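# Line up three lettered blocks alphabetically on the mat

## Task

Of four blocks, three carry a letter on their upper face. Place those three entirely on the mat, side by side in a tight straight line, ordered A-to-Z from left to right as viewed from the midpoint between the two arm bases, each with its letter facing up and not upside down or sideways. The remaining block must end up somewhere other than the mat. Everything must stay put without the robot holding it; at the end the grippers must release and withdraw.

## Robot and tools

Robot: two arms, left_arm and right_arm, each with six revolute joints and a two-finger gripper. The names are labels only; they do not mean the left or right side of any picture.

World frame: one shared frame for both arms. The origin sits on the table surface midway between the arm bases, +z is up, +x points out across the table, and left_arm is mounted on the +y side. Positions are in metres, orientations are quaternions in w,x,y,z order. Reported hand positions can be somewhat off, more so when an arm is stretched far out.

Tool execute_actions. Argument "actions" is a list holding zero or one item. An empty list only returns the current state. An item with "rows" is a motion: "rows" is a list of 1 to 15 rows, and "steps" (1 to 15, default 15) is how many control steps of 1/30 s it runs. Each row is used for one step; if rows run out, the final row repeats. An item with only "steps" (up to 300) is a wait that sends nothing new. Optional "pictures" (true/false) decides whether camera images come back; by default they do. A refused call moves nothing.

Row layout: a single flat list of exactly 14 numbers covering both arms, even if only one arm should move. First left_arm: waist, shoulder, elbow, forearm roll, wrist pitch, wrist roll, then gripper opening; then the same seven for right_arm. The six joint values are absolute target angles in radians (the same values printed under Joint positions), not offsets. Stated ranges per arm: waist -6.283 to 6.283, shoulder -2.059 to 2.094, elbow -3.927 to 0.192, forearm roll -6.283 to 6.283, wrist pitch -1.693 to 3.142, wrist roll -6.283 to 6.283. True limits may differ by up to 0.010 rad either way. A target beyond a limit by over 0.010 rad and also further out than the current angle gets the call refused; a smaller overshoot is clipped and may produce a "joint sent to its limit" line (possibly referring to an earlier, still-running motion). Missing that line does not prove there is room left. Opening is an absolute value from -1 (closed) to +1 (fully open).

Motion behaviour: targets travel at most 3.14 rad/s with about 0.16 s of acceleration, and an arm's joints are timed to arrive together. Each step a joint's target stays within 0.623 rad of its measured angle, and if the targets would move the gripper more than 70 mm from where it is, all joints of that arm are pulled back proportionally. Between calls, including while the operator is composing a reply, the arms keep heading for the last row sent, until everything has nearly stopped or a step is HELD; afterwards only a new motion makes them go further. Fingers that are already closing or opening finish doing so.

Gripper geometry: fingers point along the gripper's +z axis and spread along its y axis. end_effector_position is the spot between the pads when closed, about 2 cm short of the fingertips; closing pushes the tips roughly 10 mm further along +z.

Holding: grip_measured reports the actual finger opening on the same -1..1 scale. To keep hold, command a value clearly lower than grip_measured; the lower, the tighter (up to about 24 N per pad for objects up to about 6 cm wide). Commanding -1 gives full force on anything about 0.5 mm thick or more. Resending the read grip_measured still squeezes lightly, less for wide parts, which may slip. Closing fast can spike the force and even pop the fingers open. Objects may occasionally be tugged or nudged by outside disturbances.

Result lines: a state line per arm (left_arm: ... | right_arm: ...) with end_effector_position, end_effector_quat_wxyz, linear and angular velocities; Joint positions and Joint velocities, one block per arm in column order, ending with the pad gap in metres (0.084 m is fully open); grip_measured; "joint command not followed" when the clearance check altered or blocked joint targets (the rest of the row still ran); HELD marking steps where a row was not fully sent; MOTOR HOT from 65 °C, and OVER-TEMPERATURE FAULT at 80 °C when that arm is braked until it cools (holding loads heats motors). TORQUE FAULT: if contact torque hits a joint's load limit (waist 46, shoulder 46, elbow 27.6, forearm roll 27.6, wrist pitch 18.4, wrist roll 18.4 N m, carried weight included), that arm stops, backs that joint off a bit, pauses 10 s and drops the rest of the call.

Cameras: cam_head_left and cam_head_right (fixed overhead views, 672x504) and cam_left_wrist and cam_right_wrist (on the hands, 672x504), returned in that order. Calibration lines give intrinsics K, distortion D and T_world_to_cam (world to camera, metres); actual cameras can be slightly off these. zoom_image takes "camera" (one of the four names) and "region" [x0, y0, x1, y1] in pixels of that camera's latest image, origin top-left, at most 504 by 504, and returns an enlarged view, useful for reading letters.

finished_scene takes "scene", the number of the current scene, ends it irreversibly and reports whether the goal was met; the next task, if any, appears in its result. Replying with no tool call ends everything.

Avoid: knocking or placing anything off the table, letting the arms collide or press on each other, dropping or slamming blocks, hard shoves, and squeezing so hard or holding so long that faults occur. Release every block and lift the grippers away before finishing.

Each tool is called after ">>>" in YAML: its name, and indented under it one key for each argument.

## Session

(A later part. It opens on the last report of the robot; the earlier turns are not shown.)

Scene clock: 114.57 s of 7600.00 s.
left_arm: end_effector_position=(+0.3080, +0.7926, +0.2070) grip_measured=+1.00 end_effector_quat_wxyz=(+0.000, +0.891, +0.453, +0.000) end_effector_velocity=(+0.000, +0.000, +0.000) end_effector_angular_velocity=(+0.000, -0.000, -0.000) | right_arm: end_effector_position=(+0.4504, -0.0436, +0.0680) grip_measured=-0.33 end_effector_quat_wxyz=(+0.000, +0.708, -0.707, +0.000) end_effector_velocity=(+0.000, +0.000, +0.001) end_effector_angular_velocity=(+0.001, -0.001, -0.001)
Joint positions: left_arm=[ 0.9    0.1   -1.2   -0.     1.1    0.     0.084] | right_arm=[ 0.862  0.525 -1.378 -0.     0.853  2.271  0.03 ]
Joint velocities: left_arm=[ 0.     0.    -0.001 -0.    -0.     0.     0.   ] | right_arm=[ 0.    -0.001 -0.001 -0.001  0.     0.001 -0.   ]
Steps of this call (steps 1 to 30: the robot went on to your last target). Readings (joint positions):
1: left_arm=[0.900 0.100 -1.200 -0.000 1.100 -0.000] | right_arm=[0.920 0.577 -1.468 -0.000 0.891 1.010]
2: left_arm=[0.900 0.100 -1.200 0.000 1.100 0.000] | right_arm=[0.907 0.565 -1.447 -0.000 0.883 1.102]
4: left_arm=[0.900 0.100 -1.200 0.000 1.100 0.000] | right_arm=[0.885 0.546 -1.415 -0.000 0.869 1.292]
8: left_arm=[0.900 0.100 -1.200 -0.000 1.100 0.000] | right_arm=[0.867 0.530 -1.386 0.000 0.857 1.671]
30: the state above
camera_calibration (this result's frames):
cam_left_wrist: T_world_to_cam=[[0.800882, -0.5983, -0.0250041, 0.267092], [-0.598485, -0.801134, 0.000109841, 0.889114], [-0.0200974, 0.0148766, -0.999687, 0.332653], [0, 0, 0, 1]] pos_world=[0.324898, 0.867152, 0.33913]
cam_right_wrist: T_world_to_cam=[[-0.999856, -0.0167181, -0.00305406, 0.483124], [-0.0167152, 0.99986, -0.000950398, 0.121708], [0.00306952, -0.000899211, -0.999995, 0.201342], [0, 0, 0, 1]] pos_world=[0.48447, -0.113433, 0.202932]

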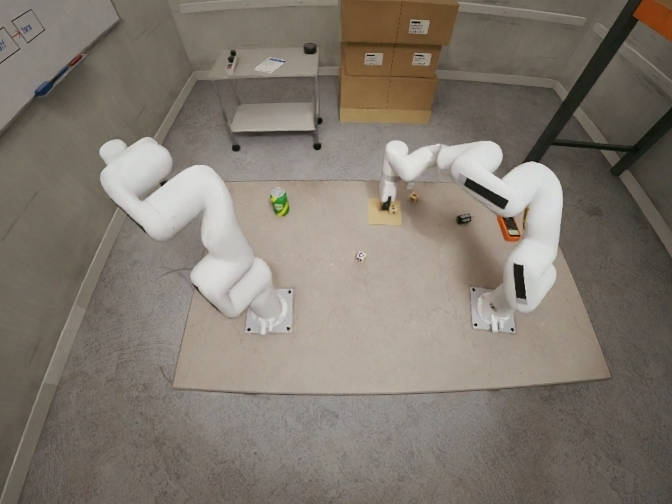

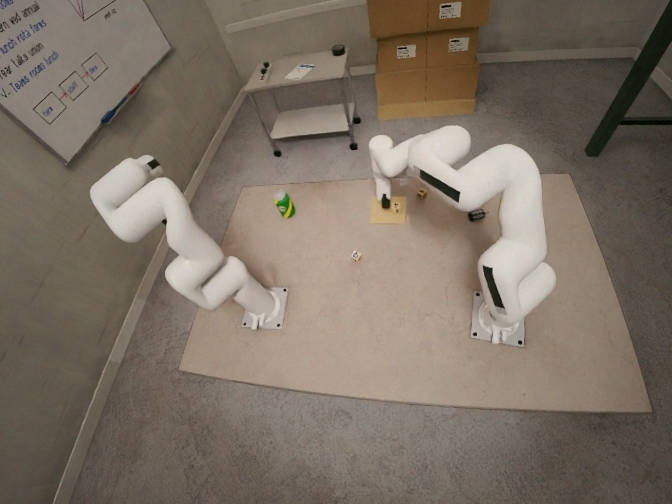

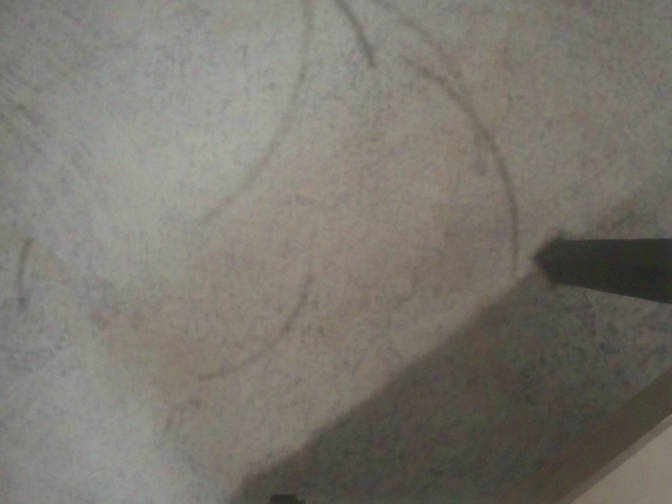

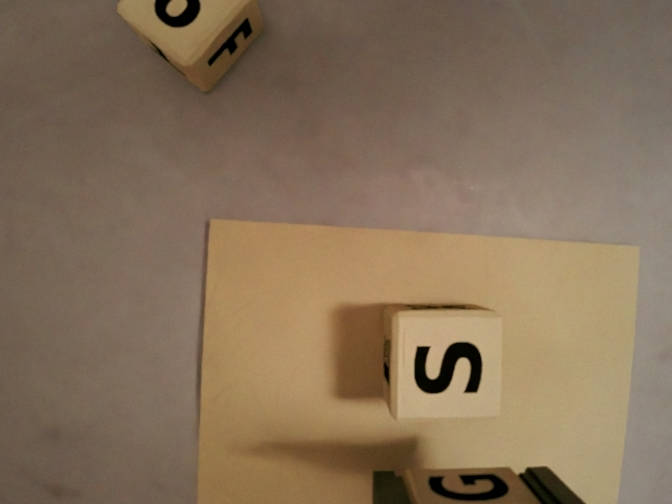

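>>> execute_actions:
  actions:
    - {"rows":[[0.9,0.1,-1.2,0,1.1,0,1,0.856,0.599,-1.368,0,0.769,2.266,-0.75]]}
  pictures: false

>>> execute_actions:
  actions:
    - {"steps":8}
  pictures: false

>>> execute_actions:
  actions:
    - {"rows":[[0.9,0.1,-1.2,0,1.1,0,1,0.856,0.599,-1.368,0,0.769,2.266,1]],"steps":10}
  pictures: false

>>> execute_actions:
  actions:
    - {"rows":[[0.9,0.1,-1.2,0,1.1,0,1,0.856,0.49,-1.4,0,0.91,2.266,1]],"steps":12}

>>> execute_actions:
  actions:
    - {"rows":[[0.9,0.1,-1.2,0,1.1,0,1,1.32,0.3,-1.17,0,0.87,1.16,1]]}
  pictures: false

>>> execute_actions:
  actions:
    - {"steps":25}

Scene clock: 127.10 s of 7600.00 s.
left_arm: end_effector_position=(+0.3080, +0.7926, +0.2070) grip_measured=+1.00 end_effector_quat_wxyz=(+0.000, +0.891, +0.453, +0.000) end_effector_velocity=(+0.000, +0.000, -0.000) end_effector_angular_velocity=(-0.000, +0.000, +0.000) | right_arm: end_effector_position=(+0.4530, -0.0459, +0.0281) grip_measured=-0.33 end_effector_quat_wxyz=(+0.000, +0.707, -0.707, -0.000) end_effector_velocity=(+0.002, +0.001, +0.001) end_effector_angular_velocity=(+0.005, -0.005, -0.001)
Joint positions: left_arm=[ 0.9    0.1   -1.2   -0.     1.1   -0.     0.084] | right_arm=[ 0.856  0.599 -1.368 -0.     0.769  2.266  0.03 ]
Joint velocities: left_arm=[-0.     0.001 -0.001  0.    -0.    -0.    -0.   ] | right_arm=[ 0.    -0.    -0.002  0.    -0.005  0.001 -0.   ]
Steps of this call (steps 1 to 15: the robot went on to your last target; steps 16 to 90: nothing new was sent; then 9.03 s passed at rest; steps 91 to 105: all 15 steps of this action). Readings (joint positions):
91: left_arm=[0.900 0.100 -1.200 0.000 1.100 0.000] | right_arm=[0.862 0.525 -1.378 -0.000 0.853 2.271]
92: left_arm=[0.900 0.100 -1.200 0.000 1.100 0.000] | right_arm=[0.862 0.528 -1.378 -0.000 0.846 2.271]
94: left_arm=[0.900 0.100 -1.200 -0.000 1.100 -0.000] | right_arm=[0.860 0.555 -1.378 -0.000 0.811 2.269]
98: left_arm=[0.900 0.100 -1.200 -0.000 1.100 -0.000] | right_arm=[0.856 0.597 -1.366 0.000 0.776 2.266]
105: the state above

Scene clock: 127.37 s of 7600.00 s.
left_arm: end_effector_position=(+0.3080, +0.7926, +0.2070) grip_measured=+1.00 end_effector_quat_wxyz=(+0.000, +0.891, +0.453, +0.000) end_effector_velocity=(-0.000, +0.000, -0.001) end_effector_angular_velocity=(-0.002, +0.001, +0.000) | right_arm: end_effector_position=(+0.4531, -0.0458, +0.0281) grip_measured=-0.33 end_effector_quat_wxyz=(-0.000, +0.707, -0.707, +0.000) end_effector_velocity=(+0.000, +0.000, +0.000) end_effector_angular_velocity=(+0.001, -0.001, -0.002)
Joint positions: left_arm=[ 0.9    0.1   -1.2   -0.     1.1    0.     0.084] | right_arm=[ 0.856  0.599 -1.368 -0.     0.769  2.266  0.03 ]
Joint velocities: left_arm=[ 0.     0.002  0.     0.    -0.     0.    -0.   ] | right_arm=[ 0.     0.001 -0.001  0.001 -0.001  0.001  0.   ]
Steps of this call (steps 1 to 8: the robot went on to your last target). Readings (joint positions):
1: left_arm=[0.900 0.100 -1.200 0.000 1.100 0.000] | right_arm=[0.856 0.599 -1.368 -0.000 0.769 2.266]
2: left_arm=[0.900 0.100 -1.200 0.000 1.100 0.000] | right_arm=[0.856 0.599 -1.368 -0.000 0.769 2.266]
4: left_arm=[0.900 0.100 -1.200 -0.000 1.100 0.000] | right_arm=[0.856 0.599 -1.368 -0.000 0.769 2.266]
8: the state above

Scene clock: 127.70 s of 7600.00 s.
left_arm: end_effector_position=(+0.3080, +0.7926, +0.2070) grip_measured=+1.00 end_effector_quat_wxyz=(+0.000, +0.891, +0.453, +0.000) end_effector_velocity=(-0.000, +0.000, +0.000) end_effector_angular_velocity=(+0.000, -0.000, -0.000) | right_arm: end_effector_position=(+0.4531, -0.0458, +0.0281) grip_measured=+0.99 end_effector_quat_wxyz=(-0.000, +0.707, -0.707, +0.000) end_effector_velocity=(+0.001, +0.000, +0.001) end_effector_angular_velocity=(+0.001, -0.002, +0.001)
Joint positions: left_arm=[ 0.9    0.1   -1.2   -0.     1.1    0.     0.084] | right_arm=[ 0.856  0.599 -1.368  0.     0.769  2.266  0.084]
Joint velocities: left_arm=[ 0. -0.  0. -0. -0.  0.  0.] | right_arm=[ 0.    -0.001 -0.001 -0.001  0.001 -0.001  0.006]
Steps of this call (steps 1 to 10: all 10 steps of this action). Readings (joint positions):
1: left_arm=[0.900 0.100 -1.200 0.000 1.100 0.000] | right_arm=[0.856 0.599 -1.368 -0.000 0.769 2.266]
2: left_arm=[0.900 0.100 -1.200 -0.000 1.100 0.000] | right_arm=[0.856 0.599 -1.368 -0.000 0.769 2.266]
4: left_arm=[0.900 0.100 -1.200 0.000 1.100 0.000] | right_arm=[0.856 0.599 -1.368 -0.000 0.769 2.266]
8: left_arm=[0.900 0.100 -1.200 -0.000 1.100 0.000] | right_arm=[0.856 0.599 -1.368 -0.000 0.769 2.266]
10: the state above

Scene clock: 128.10 s of 7600.00 s.
left_arm: end_effector_position=(+0.3080, +0.7926, +0.2070) grip_measured=+1.00 end_effector_quat_wxyz=(+0.000, +0.891, +0.453, +0.000) end_effector_velocity=(-0.000, -0.000, +0.000) end_effector_angular_velocity=(-0.000, +0.000, +0.001) | right_arm: end_effector_position=(+0.4534, -0.0456, +0.0915) grip_measured=+1.00 end_effector_quat_wxyz=(+0.000, +0.707, -0.707, -0.000) end_effector_velocity=(-0.036, -0.030, -0.062) end_effector_angular_velocity=(-0.104, +0.126, -0.001)
Joint positions: left_arm=[ 0.9    0.1   -1.2    0.     1.1    0.     0.084] | right_arm=[ 0.856  0.491 -1.399  0.     0.908  2.266  0.084]
Joint velocities: left_arm=[ 0.001 -0.001  0.     0.     0.001 -0.    -0.   ] | right_arm=[-0.     0.059  0.065  0.001  0.039  0.001 -0.   ]
Steps of this call (steps 1 to 12: all 12 steps of this action). Readings (joint positions):
1: left_arm=[0.900 0.100 -1.200 -0.000 1.100 0.000] | right_arm=[0.856 0.599 -1.368 0.000 0.769 2.266]
2: left_arm=[0.900 0.100 -1.200 0.000 1.100 0.000] | right_arm=[0.856 0.596 -1.368 0.000 0.776 2.266]
4: left_arm=[0.900 0.100 -1.200 0.000 1.100 0.000] | right_arm=[0.856 0.566 -1.373 0.000 0.824 2.266]
8: left_arm=[0.900 0.100 -1.200 -0.000 1.100 0.000] | right_arm=[0.856 0.490 -1.406 -0.000 0.895 2.266]
12: the state above
camera_calibration (this result's frames):
cam_left_wrist: T_world_to_cam=[[0.800882, -0.5983, -0.0250042, 0.267092], [-0.598485, -0.801134, 0.000109847, 0.889114], [-0.0200974, 0.0148767, -0.999687, 0.332653], [0, 0, 0, 1]] pos_world=[0.324898, 0.867152, 0.33913]
cam_right_wrist: T_world_to_cam=[[-0.999877, -0.0154458, -0.00283643, 0.486236], [-0.0154427, 0.99988, -0.0011141, 0.123215], [0.0028533, -0.00107016, -0.999995, 0.224979], [0, 0, 0, 1]] pos_world=[0.487437, -0.115449, 0.226495]

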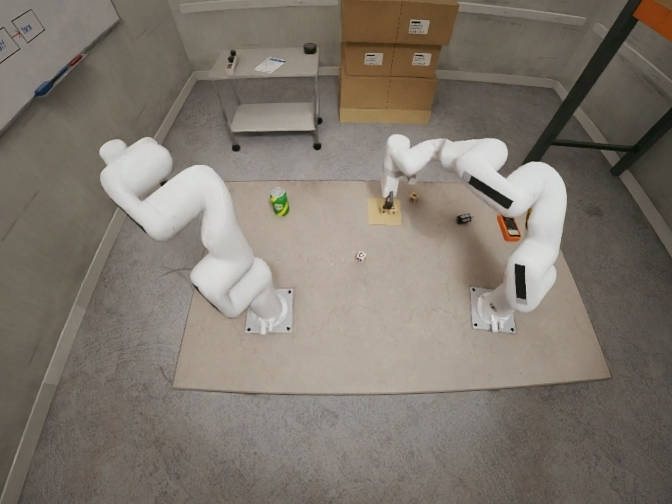

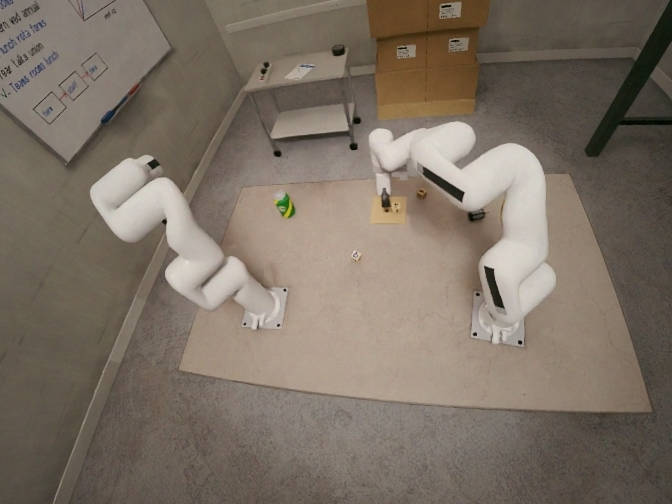

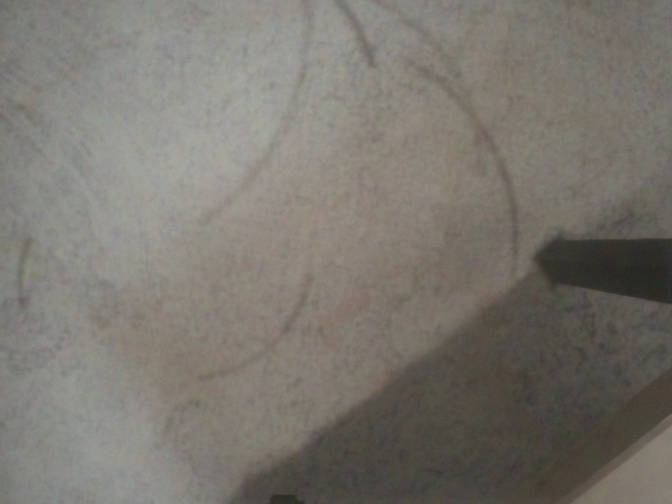

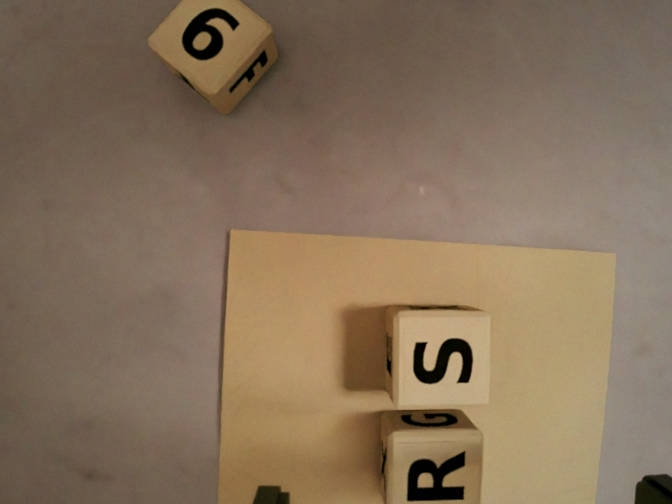

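Scene clock: 128.60 s of 7600.00 s.
left_arm: end_effector_position=(+0.3080, +0.7926, +0.2070) grip_measured=+1.00 end_effector_quat_wxyz=(+0.000, +0.891, +0.453, +0.000) end_effector_velocity=(+0.000, +0.000, -0.000) end_effector_angular_velocity=(-0.000, +0.000, -0.000) | right_arm: end_effector_position=(+0.3106, +0.0390, +0.1033) grip_measured=+1.00 end_effector_quat_wxyz=(+0.001, +0.931, -0.366, -0.000) end_effector_velocity=(-0.324, +0.130, +0.027) end_effector_angular_velocity=(+0.009, -0.002, +2.404)
Joint positions: left_arm=[ 0.9    0.1   -1.2   -0.     1.1   -0.     0.084] | right_arm=[ 1.149  0.372 -1.254  0.     0.884  1.738  0.084]
Joint velocities: left_arm=[-0.     0.001 -0.001  0.    -0.     0.    -0.   ] | right_arm=[ 0.631 -0.264  0.308 -0.    -0.054 -1.773  0.   ]
Steps of this call (steps 1 to 15: all 15 steps of this action). Readings (joint positions):
1: left_arm=[0.900 0.100 -1.200 -0.000 1.100 0.000] | right_arm=[0.856 0.492 -1.397 0.000 0.909 2.266]
2: left_arm=[0.900 0.100 -1.200 -0.000 1.100 -0.000] | right_arm=[0.859 0.492 -1.394 -0.000 0.909 2.260]
4: left_arm=[0.900 0.100 -1.200 0.000 1.100 -0.000] | right_arm=[0.890 0.477 -1.375 -0.000 0.905 2.209]
8: left_arm=[0.900 0.100 -1.200 -0.000 1.100 -0.000] | right_arm=[0.995 0.436 -1.330 0.000 0.897 2.068]
15: the state above

Scene clock: 129.43 s of 7600.00 s.
left_arm: end_effector_position=(+0.3080, +0.7926, +0.2070) grip_measured=+1.00 end_effector_quat_wxyz=(+0.000, +0.891, +0.453, +0.000) end_effector_velocity=(+0.000, -0.000, +0.000) end_effector_angular_velocity=(+0.000, -0.000, -0.001) | right_arm: end_effector_position=(+0.2214, +0.0654, +0.1098) grip_measured=+1.00 end_effector_quat_wxyz=(+0.000, +1.000, -0.001, -0.000) end_effector_velocity=(-0.001, -0.000, +0.000) end_effector_angular_velocity=(-0.001, +0.000, +0.003)
Joint positions: left_arm=[ 0.9    0.1   -1.2    0.     1.1   -0.     0.084] | right_arm=[ 1.32   0.3   -1.17  -0.     0.87   1.16   0.084]
Joint velocities: left_arm=[-0.001 -0.    -0.    -0.    -0.    -0.    -0.   ] | right_arm=[ 0.002 -0.002  0.001 -0.     0.002 -0.001 -0.   ]
Steps of this call (steps 1 to 25: the robot went on to your last target). Readings (joint positions):
1: left_arm=[0.900 0.100 -1.200 -0.000 1.100 -0.000] | right_arm=[1.169 0.363 -1.244 0.000 0.883 1.676]
2: left_arm=[0.900 0.100 -1.200 -0.000 1.100 0.000] | right_arm=[1.190 0.354 -1.234 0.000 0.881 1.609]
4: left_arm=[0.900 0.100 -1.200 -0.000 1.100 0.000] | right_arm=[1.231 0.337 -1.213 0.000 0.877 1.468]
8: left_arm=[0.900 0.100 -1.200 0.000 1.100 0.000] | right_arm=[1.301 0.308 -1.180 0.000 0.872 1.233]
25: the state above
camera_calibration (this result's frames):
cam_left_wrist: T_world_to_cam=[[0.800882, -0.5983, -0.0250042, 0.267092], [-0.598485, -0.801134, 0.000109877, 0.889114], [-0.0200975, 0.0148767, -0.999687, 0.332653], [0, 0, 0, 1]] pos_world=[0.324898, 0.867152, 0.33913]
cam_right_wrist: T_world_to_cam=[[0.0141807, -0.999895, -0.00298715, 0.0959064], [-0.999899, -0.014178, -0.000923699, 0.292928], [0.00088125, 0.00299995, -0.999995, 0.244227], [0, 0, 0, 1]] pos_world=[0.291323, 0.0993168, 0.244783]

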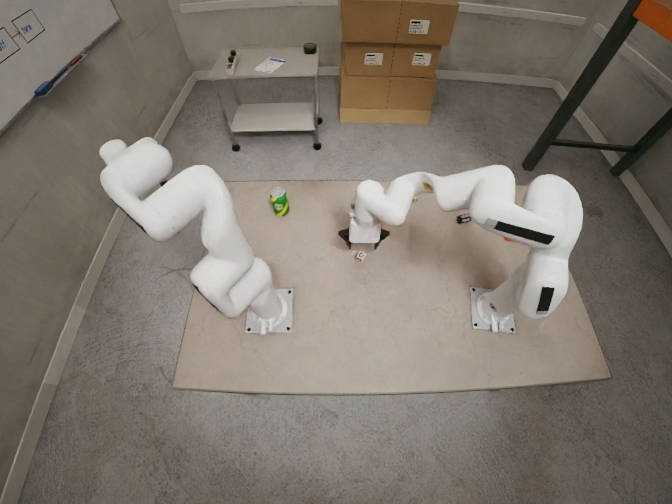

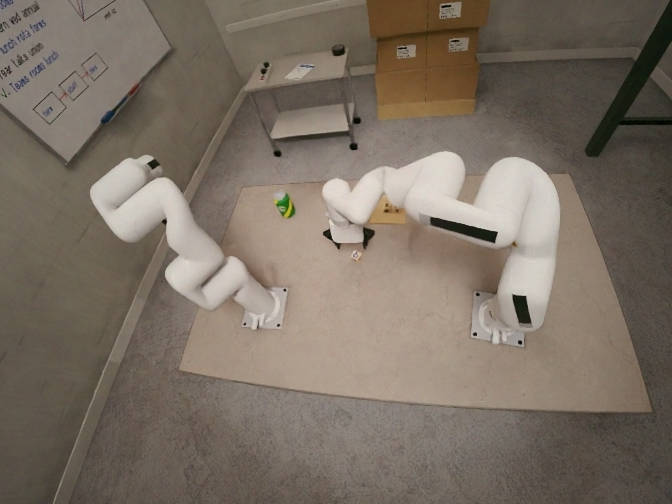

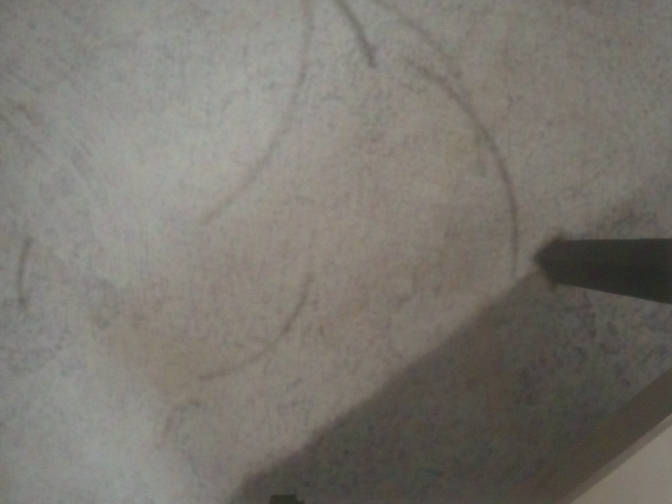

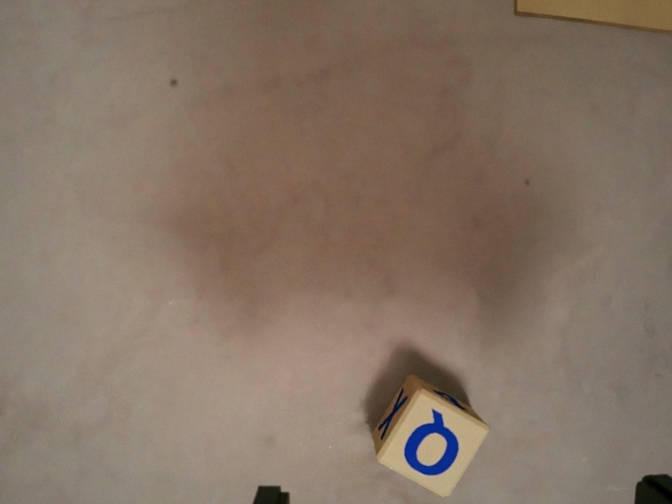

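>>> execute_actions:
  actions:
    - {"rows":[[0.9,0.1,-1.2,0,1.1,0,1,1.315,0.38,-1.15,0,0.77,0.055,0.6]]}
  pictures: false

>>> execute_actions:
  actions:
    - {"steps":8}
  pictures: false

>>> execute_actions:
  actions:
    - {"rows":[[0.9,0.1,-1.2,0,1.1,0,1,1.315,0.463,-1.132,0,0.669,0.055,0.6]]}
  pictures: false

>>> execute_actions:
  actions:
    - {"rows":[[0.9,0.1,-1.2,0,1.1,0,1,1.315,0.463,-1.132,0,0.669,0.055,0.3],[0.9,0.1,-1.2,0,1.1,0,1,1.315,0.463,-1.132,0,0.669,0.055,0],[0.9,0.1,-1.2,0,1.1,0,1,1.315,0.463,-1.132,0,0.669,0.055,-0.2],[0.9,0.1,-1.2,0,1.1,0,1,1.315,0.463,-1.132,0,0.669,0.055,-0.3],[0.9,0.1,-1.2,0,1.1,0,1,1.315,0.463,-1.132,0,0.669,0.055,-0.3],[0.9,0.1,-1.2,0,1.1,0,1,1.315,0.463,-1.132,0,0.669,0.055,-0.75]],"steps":13}
  pictures: false

>>> execute_actions:
  actions:
    - {"rows":[[0.9,0.1,-1.2,0,1.1,0,1,1.315,0.38,-1.15,0,0.77,0.055,-0.75]],"steps":10}
  pictures: false

>>> execute_actions:
  actions:
    - {"rows":[[0.9,0.1,-1.2,0,1.1,0,1,0.912,0.612,-1.526,0,0.914,2.32,-0.75]]}
  pictures: false

>>> execute_actions:
  actions:
    - {"steps":32}

Scene clock: 153.83 s of 7600.00 s.
left_arm: end_effector_position=(+0.3080, +0.7926, +0.2070) grip_measured=+1.00 end_effector_quat_wxyz=(+0.000, +0.891, +0.453, +0.000) end_effector_velocity=(+0.000, -0.000, -0.000) end_effector_angular_velocity=(-0.000, +0.000, -0.000) | right_arm: end_effector_position=(+0.2244, +0.0664, +0.0685) grip_measured=+0.59 end_effector_quat_wxyz=(+0.000, +0.883, +0.470, -0.000) end_effector_velocity=(+0.006, +0.012, +0.002) end_effector_angular_velocity=(+0.040, -0.016, +1.640)
Joint positions: left_arm=[ 0.9    0.1   -1.2   -0.     1.1   -0.     0.084] | right_arm=[ 1.315  0.379 -1.15  -0.     0.772  0.175  0.069]
Joint velocities: left_arm=[-0.     0.     0.     0.    -0.001 -0.     0.   ] | right_arm=[-0.001  0.01  -0.011 -0.    -0.042 -1.641 -0.   ]
Steps of this call (steps 1 to 15: the robot went on to your last target; steps 16 to 90: nothing new was sent; then 20.90 s passed at rest; steps 91 to 105: all 15 steps of this action). Readings (joint positions):
91: left_arm=[0.900 0.100 -1.200 0.000 1.100 0.000] | right_arm=[1.320 0.300 -1.170 0.000 0.870 1.160]
92: left_arm=[0.900 0.100 -1.200 -0.000 1.100 -0.000] | right_arm=[1.320 0.300 -1.170 0.000 0.869 1.154]
94: left_arm=[0.900 0.100 -1.200 -0.000 1.100 -0.000] | right_arm=[1.320 0.306 -1.169 -0.000 0.860 1.098]
98: left_arm=[0.900 0.100 -1.200 -0.000 1.100 0.000] | right_arm=[1.317 0.345 -1.159 -0.000 0.814 0.784]
105: the state above

Scene clock: 154.10 s of 7600.00 s.
left_arm: end_effector_position=(+0.3080, +0.7926, +0.2070) grip_measured=+1.00 end_effector_quat_wxyz=(+0.000, +0.891, +0.453, +0.000) end_effector_velocity=(+0.000, +0.000, +0.001) end_effector_angular_velocity=(+0.002, -0.001, -0.000) | right_arm: end_effector_position=(+0.2246, +0.0668, +0.0683) grip_measured=+0.59 end_effector_quat_wxyz=(-0.000, +0.853, +0.521, +0.000) end_effector_velocity=(-0.000, -0.000, -0.001) end_effector_angular_velocity=(-0.002, +0.001, +0.029)
Joint positions: left_arm=[ 0.9    0.1   -1.2   -0.     1.1   -0.     0.084] | right_arm=[ 1.315  0.38  -1.15   0.     0.77   0.057  0.069]
Joint velocities: left_arm=[ 0.    -0.001 -0.     0.    -0.001  0.    -0.   ] | right_arm=[ 0.     0.003 -0.001 -0.     0.001 -0.029  0.   ]
Steps of this call (steps 1 to 8: the robot went on to your last target). Readings (joint positions):
1: left_arm=[0.900 0.100 -1.200 0.000 1.100 0.000] | right_arm=[1.315 0.379 -1.151 -0.000 0.771 0.129]
2: left_arm=[0.900 0.100 -1.200 -0.000 1.100 0.000] | right_arm=[1.315 0.379 -1.151 -0.000 0.771 0.098]
4: left_arm=[0.900 0.100 -1.200 0.000 1.100 0.000] | right_arm=[1.315 0.379 -1.151 -0.000 0.770 0.070]
8: the state above

Scene clock: 154.60 s of 7600.00 s.
left_arm: end_effector_position=(+0.3080, +0.7926, +0.2070) grip_measured=+1.00 end_effector_quat_wxyz=(+0.000, +0.891, +0.453, +0.000) end_effector_velocity=(+0.000, +0.000, +0.000) end_effector_angular_velocity=(+0.000, -0.000, -0.000) | right_arm: end_effector_position=(+0.2245, +0.0664, +0.0268) grip_measured=+0.59 end_effector_quat_wxyz=(-0.001, +0.853, +0.522, +0.001) end_effector_velocity=(-0.003, -0.007, -0.010) end_effector_angular_velocity=(-0.020, +0.009, -0.000)
Joint positions: left_arm=[ 0.9    0.1   -1.2   -0.     1.1    0.     0.084] | right_arm=[ 1.315  0.461 -1.133 -0.     0.669  0.055  0.069]
Joint velocities: left_arm=[-0.  0. -0.  0. -0.  0.  0.] | right_arm=[ 0.     0.01   0.013  0.001 -0.001 -0.    -0.   ]
Steps of this call (steps 1 to 15: all 15 steps of this action). Readings (joint positions):
1: left_arm=[0.900 0.100 -1.200 -0.000 1.100 0.000] | right_arm=[1.315 0.380 -1.150 0.000 0.770 0.057]
2: left_arm=[0.900 0.100 -1.200 0.000 1.100 0.000] | right_arm=[1.315 0.383 -1.150 -0.000 0.763 0.056]
4: left_arm=[0.900 0.100 -1.200 -0.000 1.100 0.000] | right_arm=[1.315 0.411 -1.147 -0.000 0.723 0.056]
8: left_arm=[0.900 0.100 -1.200 0.000 1.100 0.000] | right_arm=[1.315 0.463 -1.128 0.000 0.679 0.055]
15: the state above

Scene clock: 155.03 s of 7600.00 s.
left_arm: end_effector_position=(+0.3080, +0.7926, +0.2070) grip_measured=+1.00 end_effector_quat_wxyz=(+0.000, +0.891, +0.453, +0.000) end_effector_velocity=(+0.000, +0.001, +0.000) end_effector_angular_velocity=(+0.001, -0.001, +0.001) | right_arm: end_effector_position=(+0.2241, +0.0657, +0.0257) grip_measured=-0.33 end_effector_quat_wxyz=(-0.000, +0.853, +0.522, +0.000) end_effector_velocity=(-0.000, -0.001, -0.001) end_effector_angular_velocity=(-0.003, +0.001, +0.000)
Joint positions: left_arm=[ 0.9    0.1   -1.2    0.     1.1    0.     0.084] | right_arm=[ 1.315  0.463 -1.132 -0.     0.669  0.055  0.03 ]
Joint velocities: left_arm=[ 0.    -0.    -0.    -0.    -0.001 -0.     0.   ] | right_arm=[-0.     0.002  0.    -0.     0.001  0.     0.   ]
Steps of this call (steps 1 to 13: all 13 steps of this action). Readings (joint positions):
1: left_arm=[0.900 0.100 -1.200 0.000 1.100 0.000] | right_arm=[1.315 0.462 -1.133 -0.000 0.669 0.055]
2: left_arm=[0.900 0.100 -1.200 0.000 1.100 -0.000] | right_arm=[1.315 0.462 -1.133 -0.000 0.669 0.055]
4: left_arm=[0.900 0.100 -1.200 -0.000 1.100 -0.000] | right_arm=[1.315 0.463 -1.132 -0.000 0.669 0.055]
8: left_arm=[0.900 0.100 -1.200 0.000 1.100 0.000] | right_arm=[1.315 0.463 -1.132 -0.000 0.669 0.055]
13: the state above

Scene clock: 155.37 s of 7600.00 s.
left_arm: end_effector_position=(+0.3080, +0.7926, +0.2070) grip_measured=+1.00 end_effector_quat_wxyz=(+0.000, +0.891, +0.453, +0.000) end_effector_velocity=(+0.000, +0.000, -0.000) end_effector_angular_velocity=(+0.001, -0.000, +0.000) | right_arm: end_effector_position=(+0.2253, +0.0684, +0.0694) grip_measured=-0.33 end_effector_quat_wxyz=(-0.002, +0.853, +0.522, +0.003) end_effector_velocity=(-0.019, -0.044, -0.042) end_effector_angular_velocity=(-0.137, +0.061, -0.001)
Joint positions: left_arm=[ 0.9    0.1   -1.2   -0.     1.1    0.     0.084] | right_arm=[ 1.315  0.379 -1.152 -0.     0.766  0.055  0.03 ]
Joint velocities: left_arm=[ 0.     0.     0.     0.    -0.001 -0.    -0.   ] | right_arm=[-0.001  0.028  0.061  0.     0.062 -0.     0.   ]
Steps of this call (steps 1 to 10: all 10 steps of this action). Readings (joint positions):
1: left_arm=[0.900 0.100 -1.200 -0.000 1.100 -0.000] | right_arm=[1.315 0.463 -1.132 -0.000 0.669 0.055]
2: left_arm=[0.900 0.100 -1.200 -0.000 1.100 0.000] | right_arm=[1.315 0.460 -1.132 0.000 0.676 0.055]
4: left_arm=[0.900 0.100 -1.200 0.000 1.100 -0.000] | right_arm=[1.315 0.432 -1.135 0.000 0.716 0.055]
8: left_arm=[0.900 0.100 -1.200 0.000 1.100 0.000] | right_arm=[1.315 0.380 -1.154 -0.000 0.760 0.055]
10: the state above

Scene clock: 155.87 s of 7600.00 s.
left_arm: end_effector_position=(+0.3080, +0.7926, +0.2070) grip_measured=+1.00 end_effector_quat_wxyz=(+0.000, +0.891, +0.453, +0.000) end_effector_velocity=(+0.000, +0.000, +0.001) end_effector_angular_velocity=(+0.001, -0.001, -0.000) | right_arm: end_effector_position=(+0.3803, +0.0324, +0.0693) grip_measured=-0.33 end_effector_quat_wxyz=(+0.000, +0.993, +0.119, -0.000) end_effector_velocity=(+0.314, -0.126, +0.003) end_effector_angular_velocity=(+0.002, -0.006, -2.537)
Joint positions: left_arm=[ 0.9    0.1   -1.2    0.     1.1    0.     0.084] | right_arm=[ 1.041  0.538 -1.404 -0.     0.867  0.641  0.03 ]
Joint velocities: left_arm=[-0.    -0.001 -0.    -0.     0.    -0.     0.   ] | right_arm=[-0.558  0.315 -0.519 -0.     0.199  1.979  0.   ]
Steps of this call (steps 1 to 15: all 15 steps of this action). Readings (joint positions):
1: left_arm=[0.900 0.100 -1.200 0.000 1.100 0.000] | right_arm=[1.315 0.380 -1.150 -0.000 0.768 0.055]
2: left_arm=[0.900 0.100 -1.200 0.000 1.100 0.000] | right_arm=[1.313 0.383 -1.152 0.000 0.771 0.061]
4: left_arm=[0.900 0.100 -1.200 -0.000 1.100 -0.000] | right_arm=[1.284 0.404 -1.182 0.000 0.784 0.114]
8: left_arm=[0.900 0.100 -1.200 -0.000 1.100 -0.000] | right_arm=[1.183 0.458 -1.273 -0.000 0.816 0.274]
15: the state above

Scene clock: 156.93 s of 7600.00 s.
left_arm: end_effector_position=(+0.3080, +0.7926, +0.2070) grip_measured=+1.00 end_effector_quat_wxyz=(+0.000, +0.891, +0.453, +0.000) end_effector_velocity=(+0.000, -0.000, -0.000) end_effector_angular_velocity=(-0.000, +0.000, -0.001) | right_arm: end_effector_position=(+0.4518, -0.0030, +0.0699) grip_measured=-0.33 end_effector_quat_wxyz=(-0.000, +0.708, -0.706, +0.000) end_effector_velocity=(-0.000, -0.000, -0.000) end_effector_angular_velocity=(-0.001, +0.000, -0.002)
Joint positions: left_arm=[ 0.9    0.1   -1.2    0.     1.1   -0.     0.084] | right_arm=[ 0.912  0.612 -1.526 -0.     0.914  2.32   0.03 ]
Joint velocities: left_arm=[-0.     0.     0.     0.    -0.001  0.    -0.   ] | right_arm=[-0.    -0.001  0.001 -0.     0.     0.002 -0.   ]
Steps of this call (steps 1 to 32: the robot went on to your last target). Readings (joint positions):
1: left_arm=[0.900 0.100 -1.200 0.000 1.100 0.000] | right_arm=[1.023 0.549 -1.421 -0.000 0.874 0.711]
2: left_arm=[0.900 0.100 -1.200 -0.000 1.100 0.000] | right_arm=[1.005 0.559 -1.438 -0.000 0.880 0.786]
4: left_arm=[0.900 0.100 -1.200 0.000 1.100 -0.000] | right_arm=[0.972 0.578 -1.469 -0.000 0.892 0.958]
8: left_arm=[0.900 0.100 -1.200 0.000 1.100 -0.000] | right_arm=[0.928 0.602 -1.509 -0.000 0.908 1.335]
32: the state above
camera_calibration (this result's frames):
cam_left_wrist: T_world_to_cam=[[0.800882, -0.5983, -0.0250042, 0.267092], [-0.598485, -0.801134, 0.000110124, 0.889114], [-0.0200976, 0.0148764, -0.999687, 0.332654], [0, 0, 0, 1]] pos_world=[0.324898, 0.867152, 0.33913]
cam_right_wrist: T_world_to_cam=[[-0.999835, -0.0178938, -0.00306686, 0.485162], [-0.017891, 0.99984, -0.000939144, 0.081737], [0.00308317, -0.00088412, -0.999995, 0.203286], [0, 0, 0, 1]] pos_world=[0.485917, -0.0728628, 0.204849]

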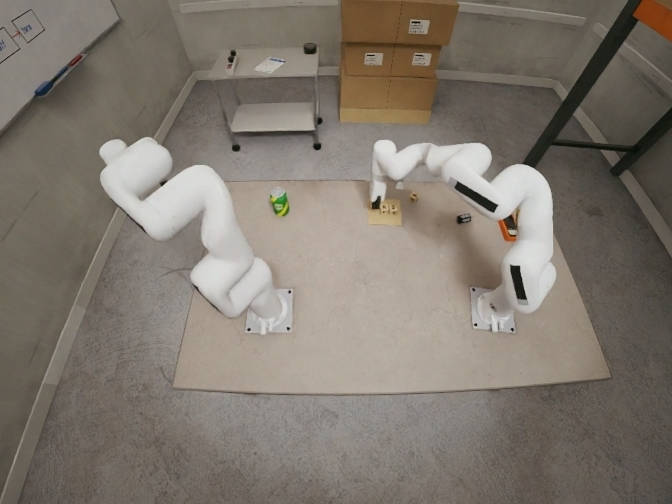

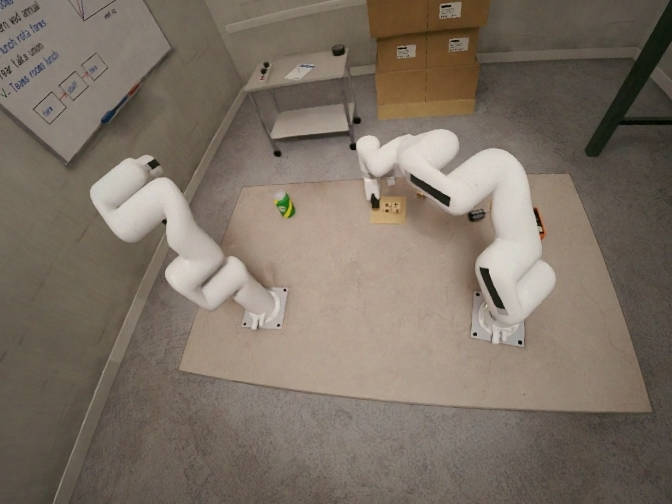

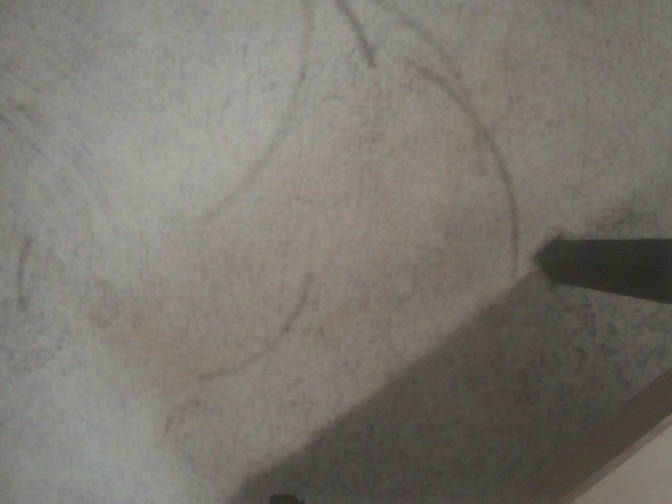

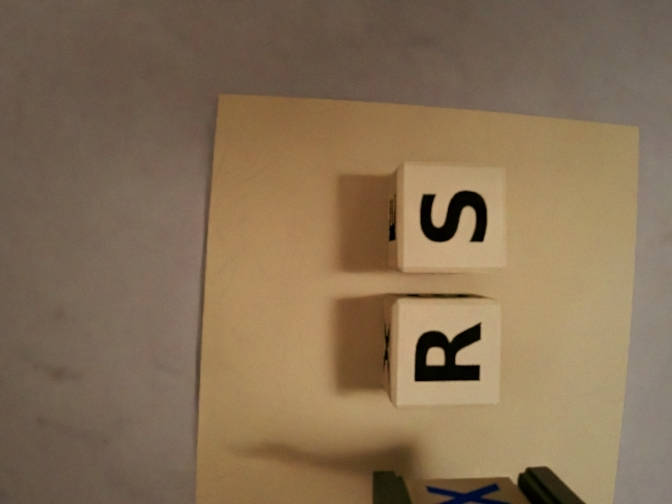

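>>> execute_actions:
  actions:
    - {"rows":[[0.9,0.1,-1.2,0,1.1,0,1,0.909,0.678,-1.507,0,0.829,2.32,-0.75]]}
  pictures: false

>>> execute_actions:
  actions:
    - {"rows":[[0.9,0.1,-1.2,0,1.1,0,1,0.898,0.659,-1.474,0,0.815,2.309,-0.75]],"steps":10}
  pictures: false

>>> execute_actions:
  actions:
    - {"rows":[[0.9,0.1,-1.2,0,1.1,0,1,0.8865,0.641,-1.441,0,0.8,2.297,-0.75]]}
  pictures: false

>>> execute_actions:
  actions:
    - {"rows":[[0.9,0.1,-1.2,0,1.1,0,1,0.889,0.647,-1.447,0,0.8,2.3,-0.75]]}
  pictures: false

>>> execute_actions:
  actions:
    - {"rows":[[0.9,0.1,-1.2,0,1.1,0,1,0.889,0.647,-1.447,0,0.8,2.3,1]],"steps":10}
  pictures: false

>>> execute_actions:
  actions:
    - {"rows":[[0.9,0.1,-1.2,0,1.1,0,1,0.889,0.53,-1.48,0,0.95,2.3,1]],"steps":10}
  pictures: false

>>> execute_actions:
  actions:
    - {"rows":[[0.9,0.1,-1.2,0,1.1,0,1,0.95,0.4,-1.6,0,1.2,2.36,1]]}

Scene clock: 173.73 s of 7600.00 s.
left_arm: end_effector_position=(+0.3080, +0.7926, +0.2070) grip_measured=+1.00 end_effector_quat_wxyz=(+0.000, +0.891, +0.453, +0.000) end_effector_velocity=(+0.000, -0.000, -0.001) end_effector_angular_velocity=(-0.001, +0.001, -0.001) | right_arm: end_effector_position=(+0.4524, -0.0050, +0.0293) grip_measured=-0.33 end_effector_quat_wxyz=(+0.000, +0.707, -0.707, +0.000) end_effector_velocity=(+0.002, +0.001, +0.001) end_effector_angular_velocity=(+0.005, -0.005, +0.000)
Joint positions: left_arm=[ 0.9    0.1   -1.2   -0.     1.1    0.     0.084] | right_arm=[ 0.909  0.678 -1.507 -0.     0.829  2.32   0.03 ]
Joint velocities: left_arm=[-0.     0.001  0.     0.     0.     0.    -0.   ] | right_arm=[ 0.    -0.    -0.002 -0.    -0.005 -0.    -0.   ]
Steps of this call (steps 1 to 15: the robot went on to your last target; steps 16 to 90: nothing new was sent; then 13.30 s passed at rest; steps 91 to 105: all 15 steps of this action). Readings (joint positions):
91: left_arm=[0.900 0.100 -1.200 -0.000 1.100 0.000] | right_arm=[0.912 0.612 -1.526 -0.000 0.914 2.320]
92: left_arm=[0.900 0.100 -1.200 0.000 1.100 -0.000] | right_arm=[0.912 0.615 -1.526 -0.000 0.907 2.320]
94: left_arm=[0.900 0.100 -1.200 0.000 1.100 0.000] | right_arm=[0.911 0.638 -1.522 -0.000 0.872 2.320]
98: left_arm=[0.900 0.100 -1.200 0.000 1.100 0.000] | right_arm=[0.909 0.677 -1.505 0.000 0.836 2.320]
105: the state above

Scene clock: 174.07 s of 7600.00 s.
left_arm: end_effector_position=(+0.3080, +0.7926, +0.2070) grip_measured=+1.00 end_effector_quat_wxyz=(+0.000, +0.891, +0.453, +0.000) end_effector_velocity=(+0.000, -0.000, +0.000) end_effector_angular_velocity=(-0.000, -0.000, -0.000) | right_arm: end_effector_position=(+0.4525, -0.0137, +0.0293) grip_measured=-0.33 end_effector_quat_wxyz=(-0.000, +0.707, -0.708, +0.000) end_effector_velocity=(-0.002, -0.001, -0.001) end_effector_angular_velocity=(-0.000, +0.002, +0.003)
Joint positions: left_arm=[ 0.9    0.1   -1.2   -0.     1.1   -0.     0.084] | right_arm=[ 0.898  0.659 -1.475 -0.     0.815  2.309  0.03 ]
Joint velocities: left_arm=[-0.    -0.001 -0.001 -0.     0.001 -0.    -0.   ] | right_arm=[ 0.001 -0.004  0.011  0.001 -0.005 -0.003 -0.   ]
Steps of this call (steps 1 to 10: all 10 steps of this action). Readings (joint positions):
1: left_arm=[0.900 0.100 -1.200 0.000 1.100 0.000] | right_arm=[0.909 0.678 -1.507 -0.000 0.829 2.320]
2: left_arm=[0.900 0.100 -1.200 -0.000 1.100 0.000] | right_arm=[0.908 0.676 -1.503 0.000 0.827 2.318]
4: left_arm=[0.900 0.100 -1.200 -0.000 1.100 0.000] | right_arm=[0.903 0.667 -1.488 0.000 0.821 2.314]
8: left_arm=[0.900 0.100 -1.200 -0.000 1.100 -0.000] | right_arm=[0.898 0.660 -1.476 -0.000 0.816 2.310]
10: the state above

Scene clock: 174.57 s of 7600.00 s.
left_arm: end_effector_position=(+0.3080, +0.7926, +0.2070) grip_measured=+1.00 end_effector_quat_wxyz=(+0.000, +0.891, +0.453, +0.000) end_effector_velocity=(-0.000, -0.000, -0.000) end_effector_angular_velocity=(-0.001, +0.001, -0.000) | right_arm: end_effector_position=(+0.4523, -0.0230, +0.0286) grip_measured=-0.33 end_effector_quat_wxyz=(-0.000, +0.707, -0.707, +0.000) end_effector_velocity=(-0.000, -0.000, -0.000) end_effector_angular_velocity=(-0.000, +0.001, -0.001)
Joint positions: left_arm=[ 0.9    0.1   -1.2   -0.     1.1    0.     0.084] | right_arm=[ 0.887  0.641 -1.441  0.     0.8    2.297  0.03 ]
Joint velocities: left_arm=[-0.     0.     0.001 -0.     0.001  0.    -0.   ] | right_arm=[-0.    -0.001  0.002  0.001  0.     0.    -0.   ]
Steps of this call (steps 1 to 15: all 15 steps of this action). Readings (joint positions):
1: left_arm=[0.900 0.100 -1.200 -0.000 1.100 -0.000] | right_arm=[0.898 0.659 -1.474 -0.000 0.815 2.309]
2: left_arm=[0.900 0.100 -1.200 -0.000 1.100 0.000] | right_arm=[0.897 0.657 -1.470 0.000 0.813 2.307]
4: left_arm=[0.900 0.100 -1.200 -0.000 1.100 -0.000] | right_arm=[0.892 0.649 -1.455 0.000 0.807 2.302]
8: left_arm=[0.900 0.100 -1.200 0.000 1.100 -0.000] | right_arm=[0.887 0.642 -1.443 -0.000 0.801 2.298]
15: the state above

Scene clock: 175.07 s of 7600.00 s.
left_arm: end_effector_position=(+0.3080, +0.7926, +0.2070) grip_measured=+1.00 end_effector_quat_wxyz=(+0.000, +0.891, +0.453, +0.000) end_effector_velocity=(+0.000, -0.000, -0.000) end_effector_angular_velocity=(-0.000, +0.000, -0.000) | right_arm: end_effector_position=(+0.4527, -0.0209, +0.0282) grip_measured=-0.33 end_effector_quat_wxyz=(-0.001, +0.707, -0.708, +0.000) end_effector_velocity=(-0.000, +0.001, -0.000) end_effector_angular_velocity=(+0.001, -0.000, +0.001)
Joint positions: left_arm=[ 0.9    0.1   -1.2   -0.     1.1   -0.     0.084] | right_arm=[ 0.889  0.646 -1.448 -0.     0.8    2.3    0.03 ]
Joint velocities: left_arm=[-0.  0.  0.  0.  0. -0. -0.] | right_arm=[ 0.001  0.001 -0.001  0.001 -0.001 -0.001  0.   ]
Steps of this call (steps 1 to 15: all 15 steps of this action). Readings (joint positions):
1: left_arm=[0.900 0.100 -1.200 -0.000 1.100 0.000] | right_arm=[0.887 0.641 -1.441 0.000 0.800 2.297]
2: left_arm=[0.900 0.100 -1.200 -0.000 1.100 -0.000] | right_arm=[0.887 0.642 -1.442 -0.000 0.800 2.298]
4: left_arm=[0.900 0.100 -1.200 0.000 1.100 0.000] | right_arm=[0.888 0.644 -1.445 -0.000 0.800 2.299]
8: left_arm=[0.900 0.100 -1.200 0.000 1.100 -0.000] | right_arm=[0.889 0.646 -1.448 -0.000 0.800 2.300]
15: the state above

Scene clock: 175.40 s of 7600.00 s.
left_arm: end_effector_position=(+0.3080, +0.7926, +0.2070) grip_measured=+1.00 end_effector_quat_wxyz=(+0.000, +0.891, +0.453, +0.000) end_effector_velocity=(+0.000, +0.000, +0.001) end_effector_angular_velocity=(+0.001, -0.001, -0.000) | right_arm: end_effector_position=(+0.4520, -0.0213, +0.0268) grip_measured=+0.99 end_effector_quat_wxyz=(+0.000, +0.707, -0.707, -0.000) end_effector_velocity=(+0.005, +0.004, +0.009) end_effector_angular_velocity=(+0.012, -0.015, -0.000)
Joint positions: left_arm=[ 0.9    0.1   -1.2    0.     1.1   -0.     0.084] | right_arm=[ 0.889  0.648 -1.447  0.     0.8    2.3    0.084]
Joint velocities: left_arm=[-0.    -0.001 -0.001 -0.     0.    -0.    -0.   ] | right_arm=[-0.001 -0.009 -0.008 -0.001 -0.002  0.     0.006]
Steps of this call (steps 1 to 10: all 10 steps of this action). Readings (joint positions):
1: left_arm=[0.900 0.100 -1.200 -0.000 1.100 -0.000] | right_arm=[0.889 0.646 -1.448 -0.000 0.800 2.300]
2: left_arm=[0.900 0.100 -1.200 0.000 1.100 0.000] | right_arm=[0.889 0.647 -1.447 0.000 0.800 2.300]
4: left_arm=[0.900 0.100 -1.200 -0.000 1.100 0.000] | right_arm=[0.889 0.649 -1.445 0.000 0.800 2.300]
8: left_arm=[0.900 0.100 -1.200 0.000 1.100 -0.000] | right_arm=[0.889 0.649 -1.446 0.000 0.800 2.300]
10: the state above

Scene clock: 175.73 s of 7600.00 s.
left_arm: end_effector_position=(+0.3080, +0.7926, +0.2070) grip_measured=+1.00 end_effector_quat_wxyz=(+0.000, +0.891, +0.453, +0.000) end_effector_velocity=(-0.000, -0.000, -0.000) end_effector_angular_velocity=(-0.001, +0.000, -0.000) | right_arm: end_effector_position=(+0.4554, -0.0183, +0.1030) grip_measured=+1.00 end_effector_quat_wxyz=(-0.008, +0.707, -0.707, +0.001) end_effector_velocity=(-0.050, -0.046, -0.069) end_effector_angular_velocity=(-0.156, +0.176, +0.000)
Joint positions: left_arm=[ 0.9    0.1   -1.2    0.     1.1    0.     0.084] | right_arm=[ 0.889  0.526 -1.486 -0.     0.943  2.3    0.084]
Joint velocities: left_arm=[-0.     0.     0.001 -0.    -0.     0.    -0.   ] | right_arm=[-0.002  0.039  0.091  0.001  0.104 -0.002 -0.   ]
Steps of this call (steps 1 to 10: all 10 steps of this action). Readings (joint positions):
1: left_arm=[0.900 0.100 -1.200 -0.000 1.100 0.000] | right_arm=[0.889 0.647 -1.447 0.000 0.800 2.300]
2: left_arm=[0.900 0.100 -1.200 -0.000 1.100 -0.000] | right_arm=[0.889 0.644 -1.447 0.000 0.806 2.300]
4: left_arm=[0.900 0.100 -1.200 0.000 1.100 0.000] | right_arm=[0.889 0.614 -1.451 0.000 0.856 2.300]
8: left_arm=[0.900 0.100 -1.200 -0.000 1.100 0.000] | right_arm=[0.889 0.531 -1.486 -0.000 0.933 2.300]
10: the state above

Scene clock: 176.23 s of 7600.00 s.
left_arm: end_effector_position=(+0.3080, +0.7926, +0.2070) grip_measured=+1.00 end_effector_quat_wxyz=(+0.000, +0.891, +0.453, +0.000) end_effector_velocity=(-0.000, -0.000, -0.000) end_effector_angular_velocity=(-0.001, +0.000, +0.000) | right_arm: end_effector_position=(+0.4231, -0.0001, +0.2030) grip_measured=+1.00 end_effector_quat_wxyz=(+0.001, +0.707, -0.707, +0.000) end_effector_velocity=(-0.015, -0.016, -0.029) end_effector_angular_velocity=(-0.072, +0.071, -0.013)
Joint positions: left_arm=[ 0.9    0.1   -1.2   -0.     1.1    0.     0.084] | right_arm=[ 0.949  0.402 -1.598 -0.     1.197  2.359  0.084]
Joint velocities: left_arm=[ 0.     0.001  0.    -0.    -0.    -0.    -0.   ] | right_arm=[-0.001  0.026  0.022 -0.001  0.052  0.012 -0.   ]
Steps of this call (steps 1 to 15: all 15 steps of this action). Readings (joint positions):
1: left_arm=[0.900 0.100 -1.200 0.000 1.100 0.000] | right_arm=[0.889 0.528 -1.482 -0.000 0.946 2.300]
2: left_arm=[0.900 0.100 -1.200 -0.000 1.100 0.000] | right_arm=[0.890 0.529 -1.481 -0.000 0.955 2.302]
4: left_arm=[0.900 0.100 -1.200 -0.000 1.100 -0.000] | right_arm=[0.902 0.512 -1.496 0.000 1.007 2.314]
8: left_arm=[0.900 0.100 -1.200 -0.000 1.100 0.000] | right_arm=[0.933 0.437 -1.567 0.000 1.122 2.342]
15: the state above
camera_calibration (this result's frames):
cam_left_wrist: T_world_to_cam=[[0.800882, -0.5983, -0.025004, 0.267092], [-0.598485, -0.801134, 0.000109821, 0.889114], [-0.0200973, 0.0148766, -0.999687, 0.332653], [0, 0, 0, 1]] pos_world=[0.324898, 0.867152, 0.33913]
cam_right_wrist: T_world_to_cam=[[-0.999877, -0.0155049, -0.00225148, 0.456842], [-0.015501, 0.999878, -0.00173779, 0.0775549], [0.00227815, -0.00170268, -0.999996, 0.336844], [0, 0, 0, 1]] pos_world=[0.457221, -0.0698886, 0.338006]

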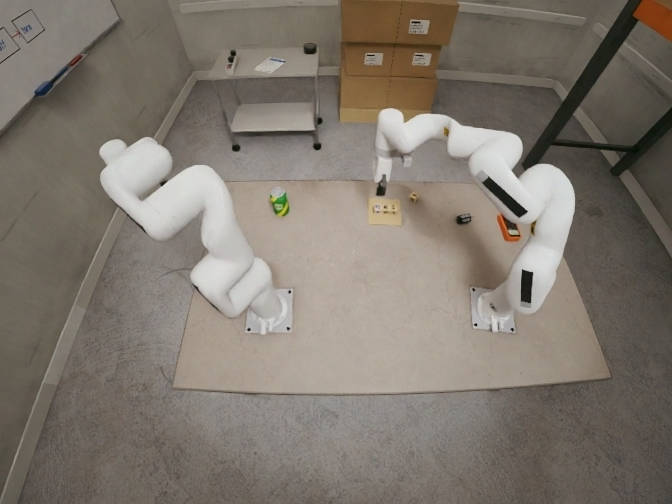

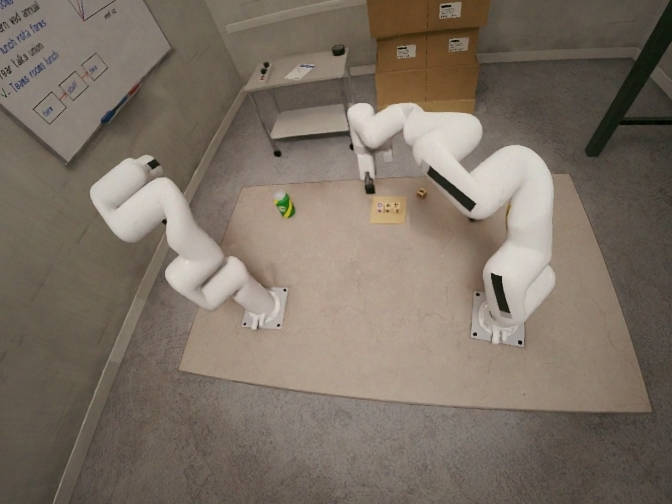

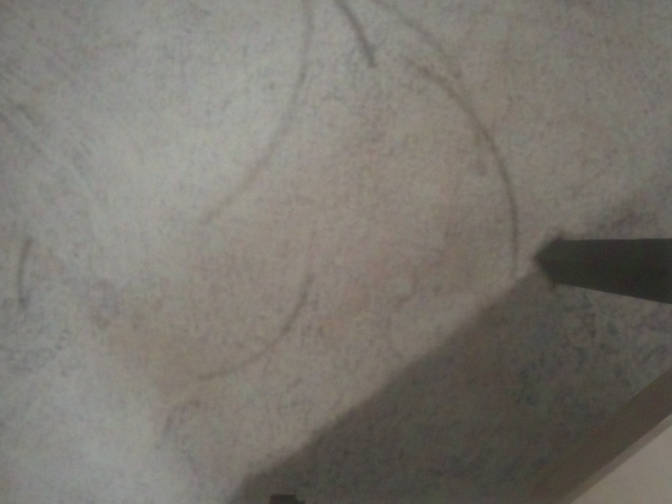

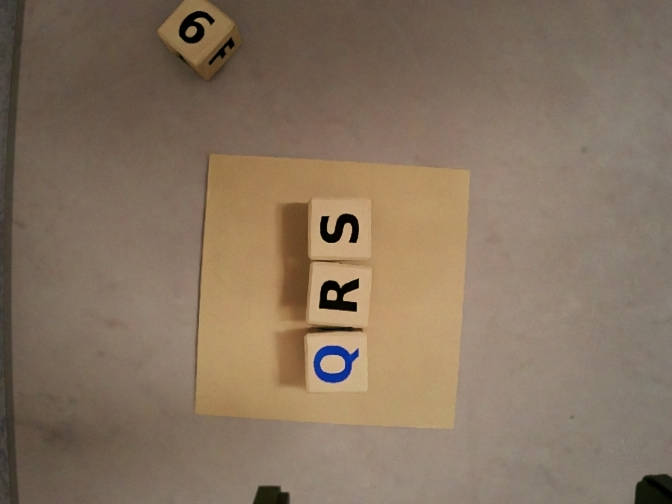

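>>> finished_scene:
  scene: 2

The scene is finished: the task was done.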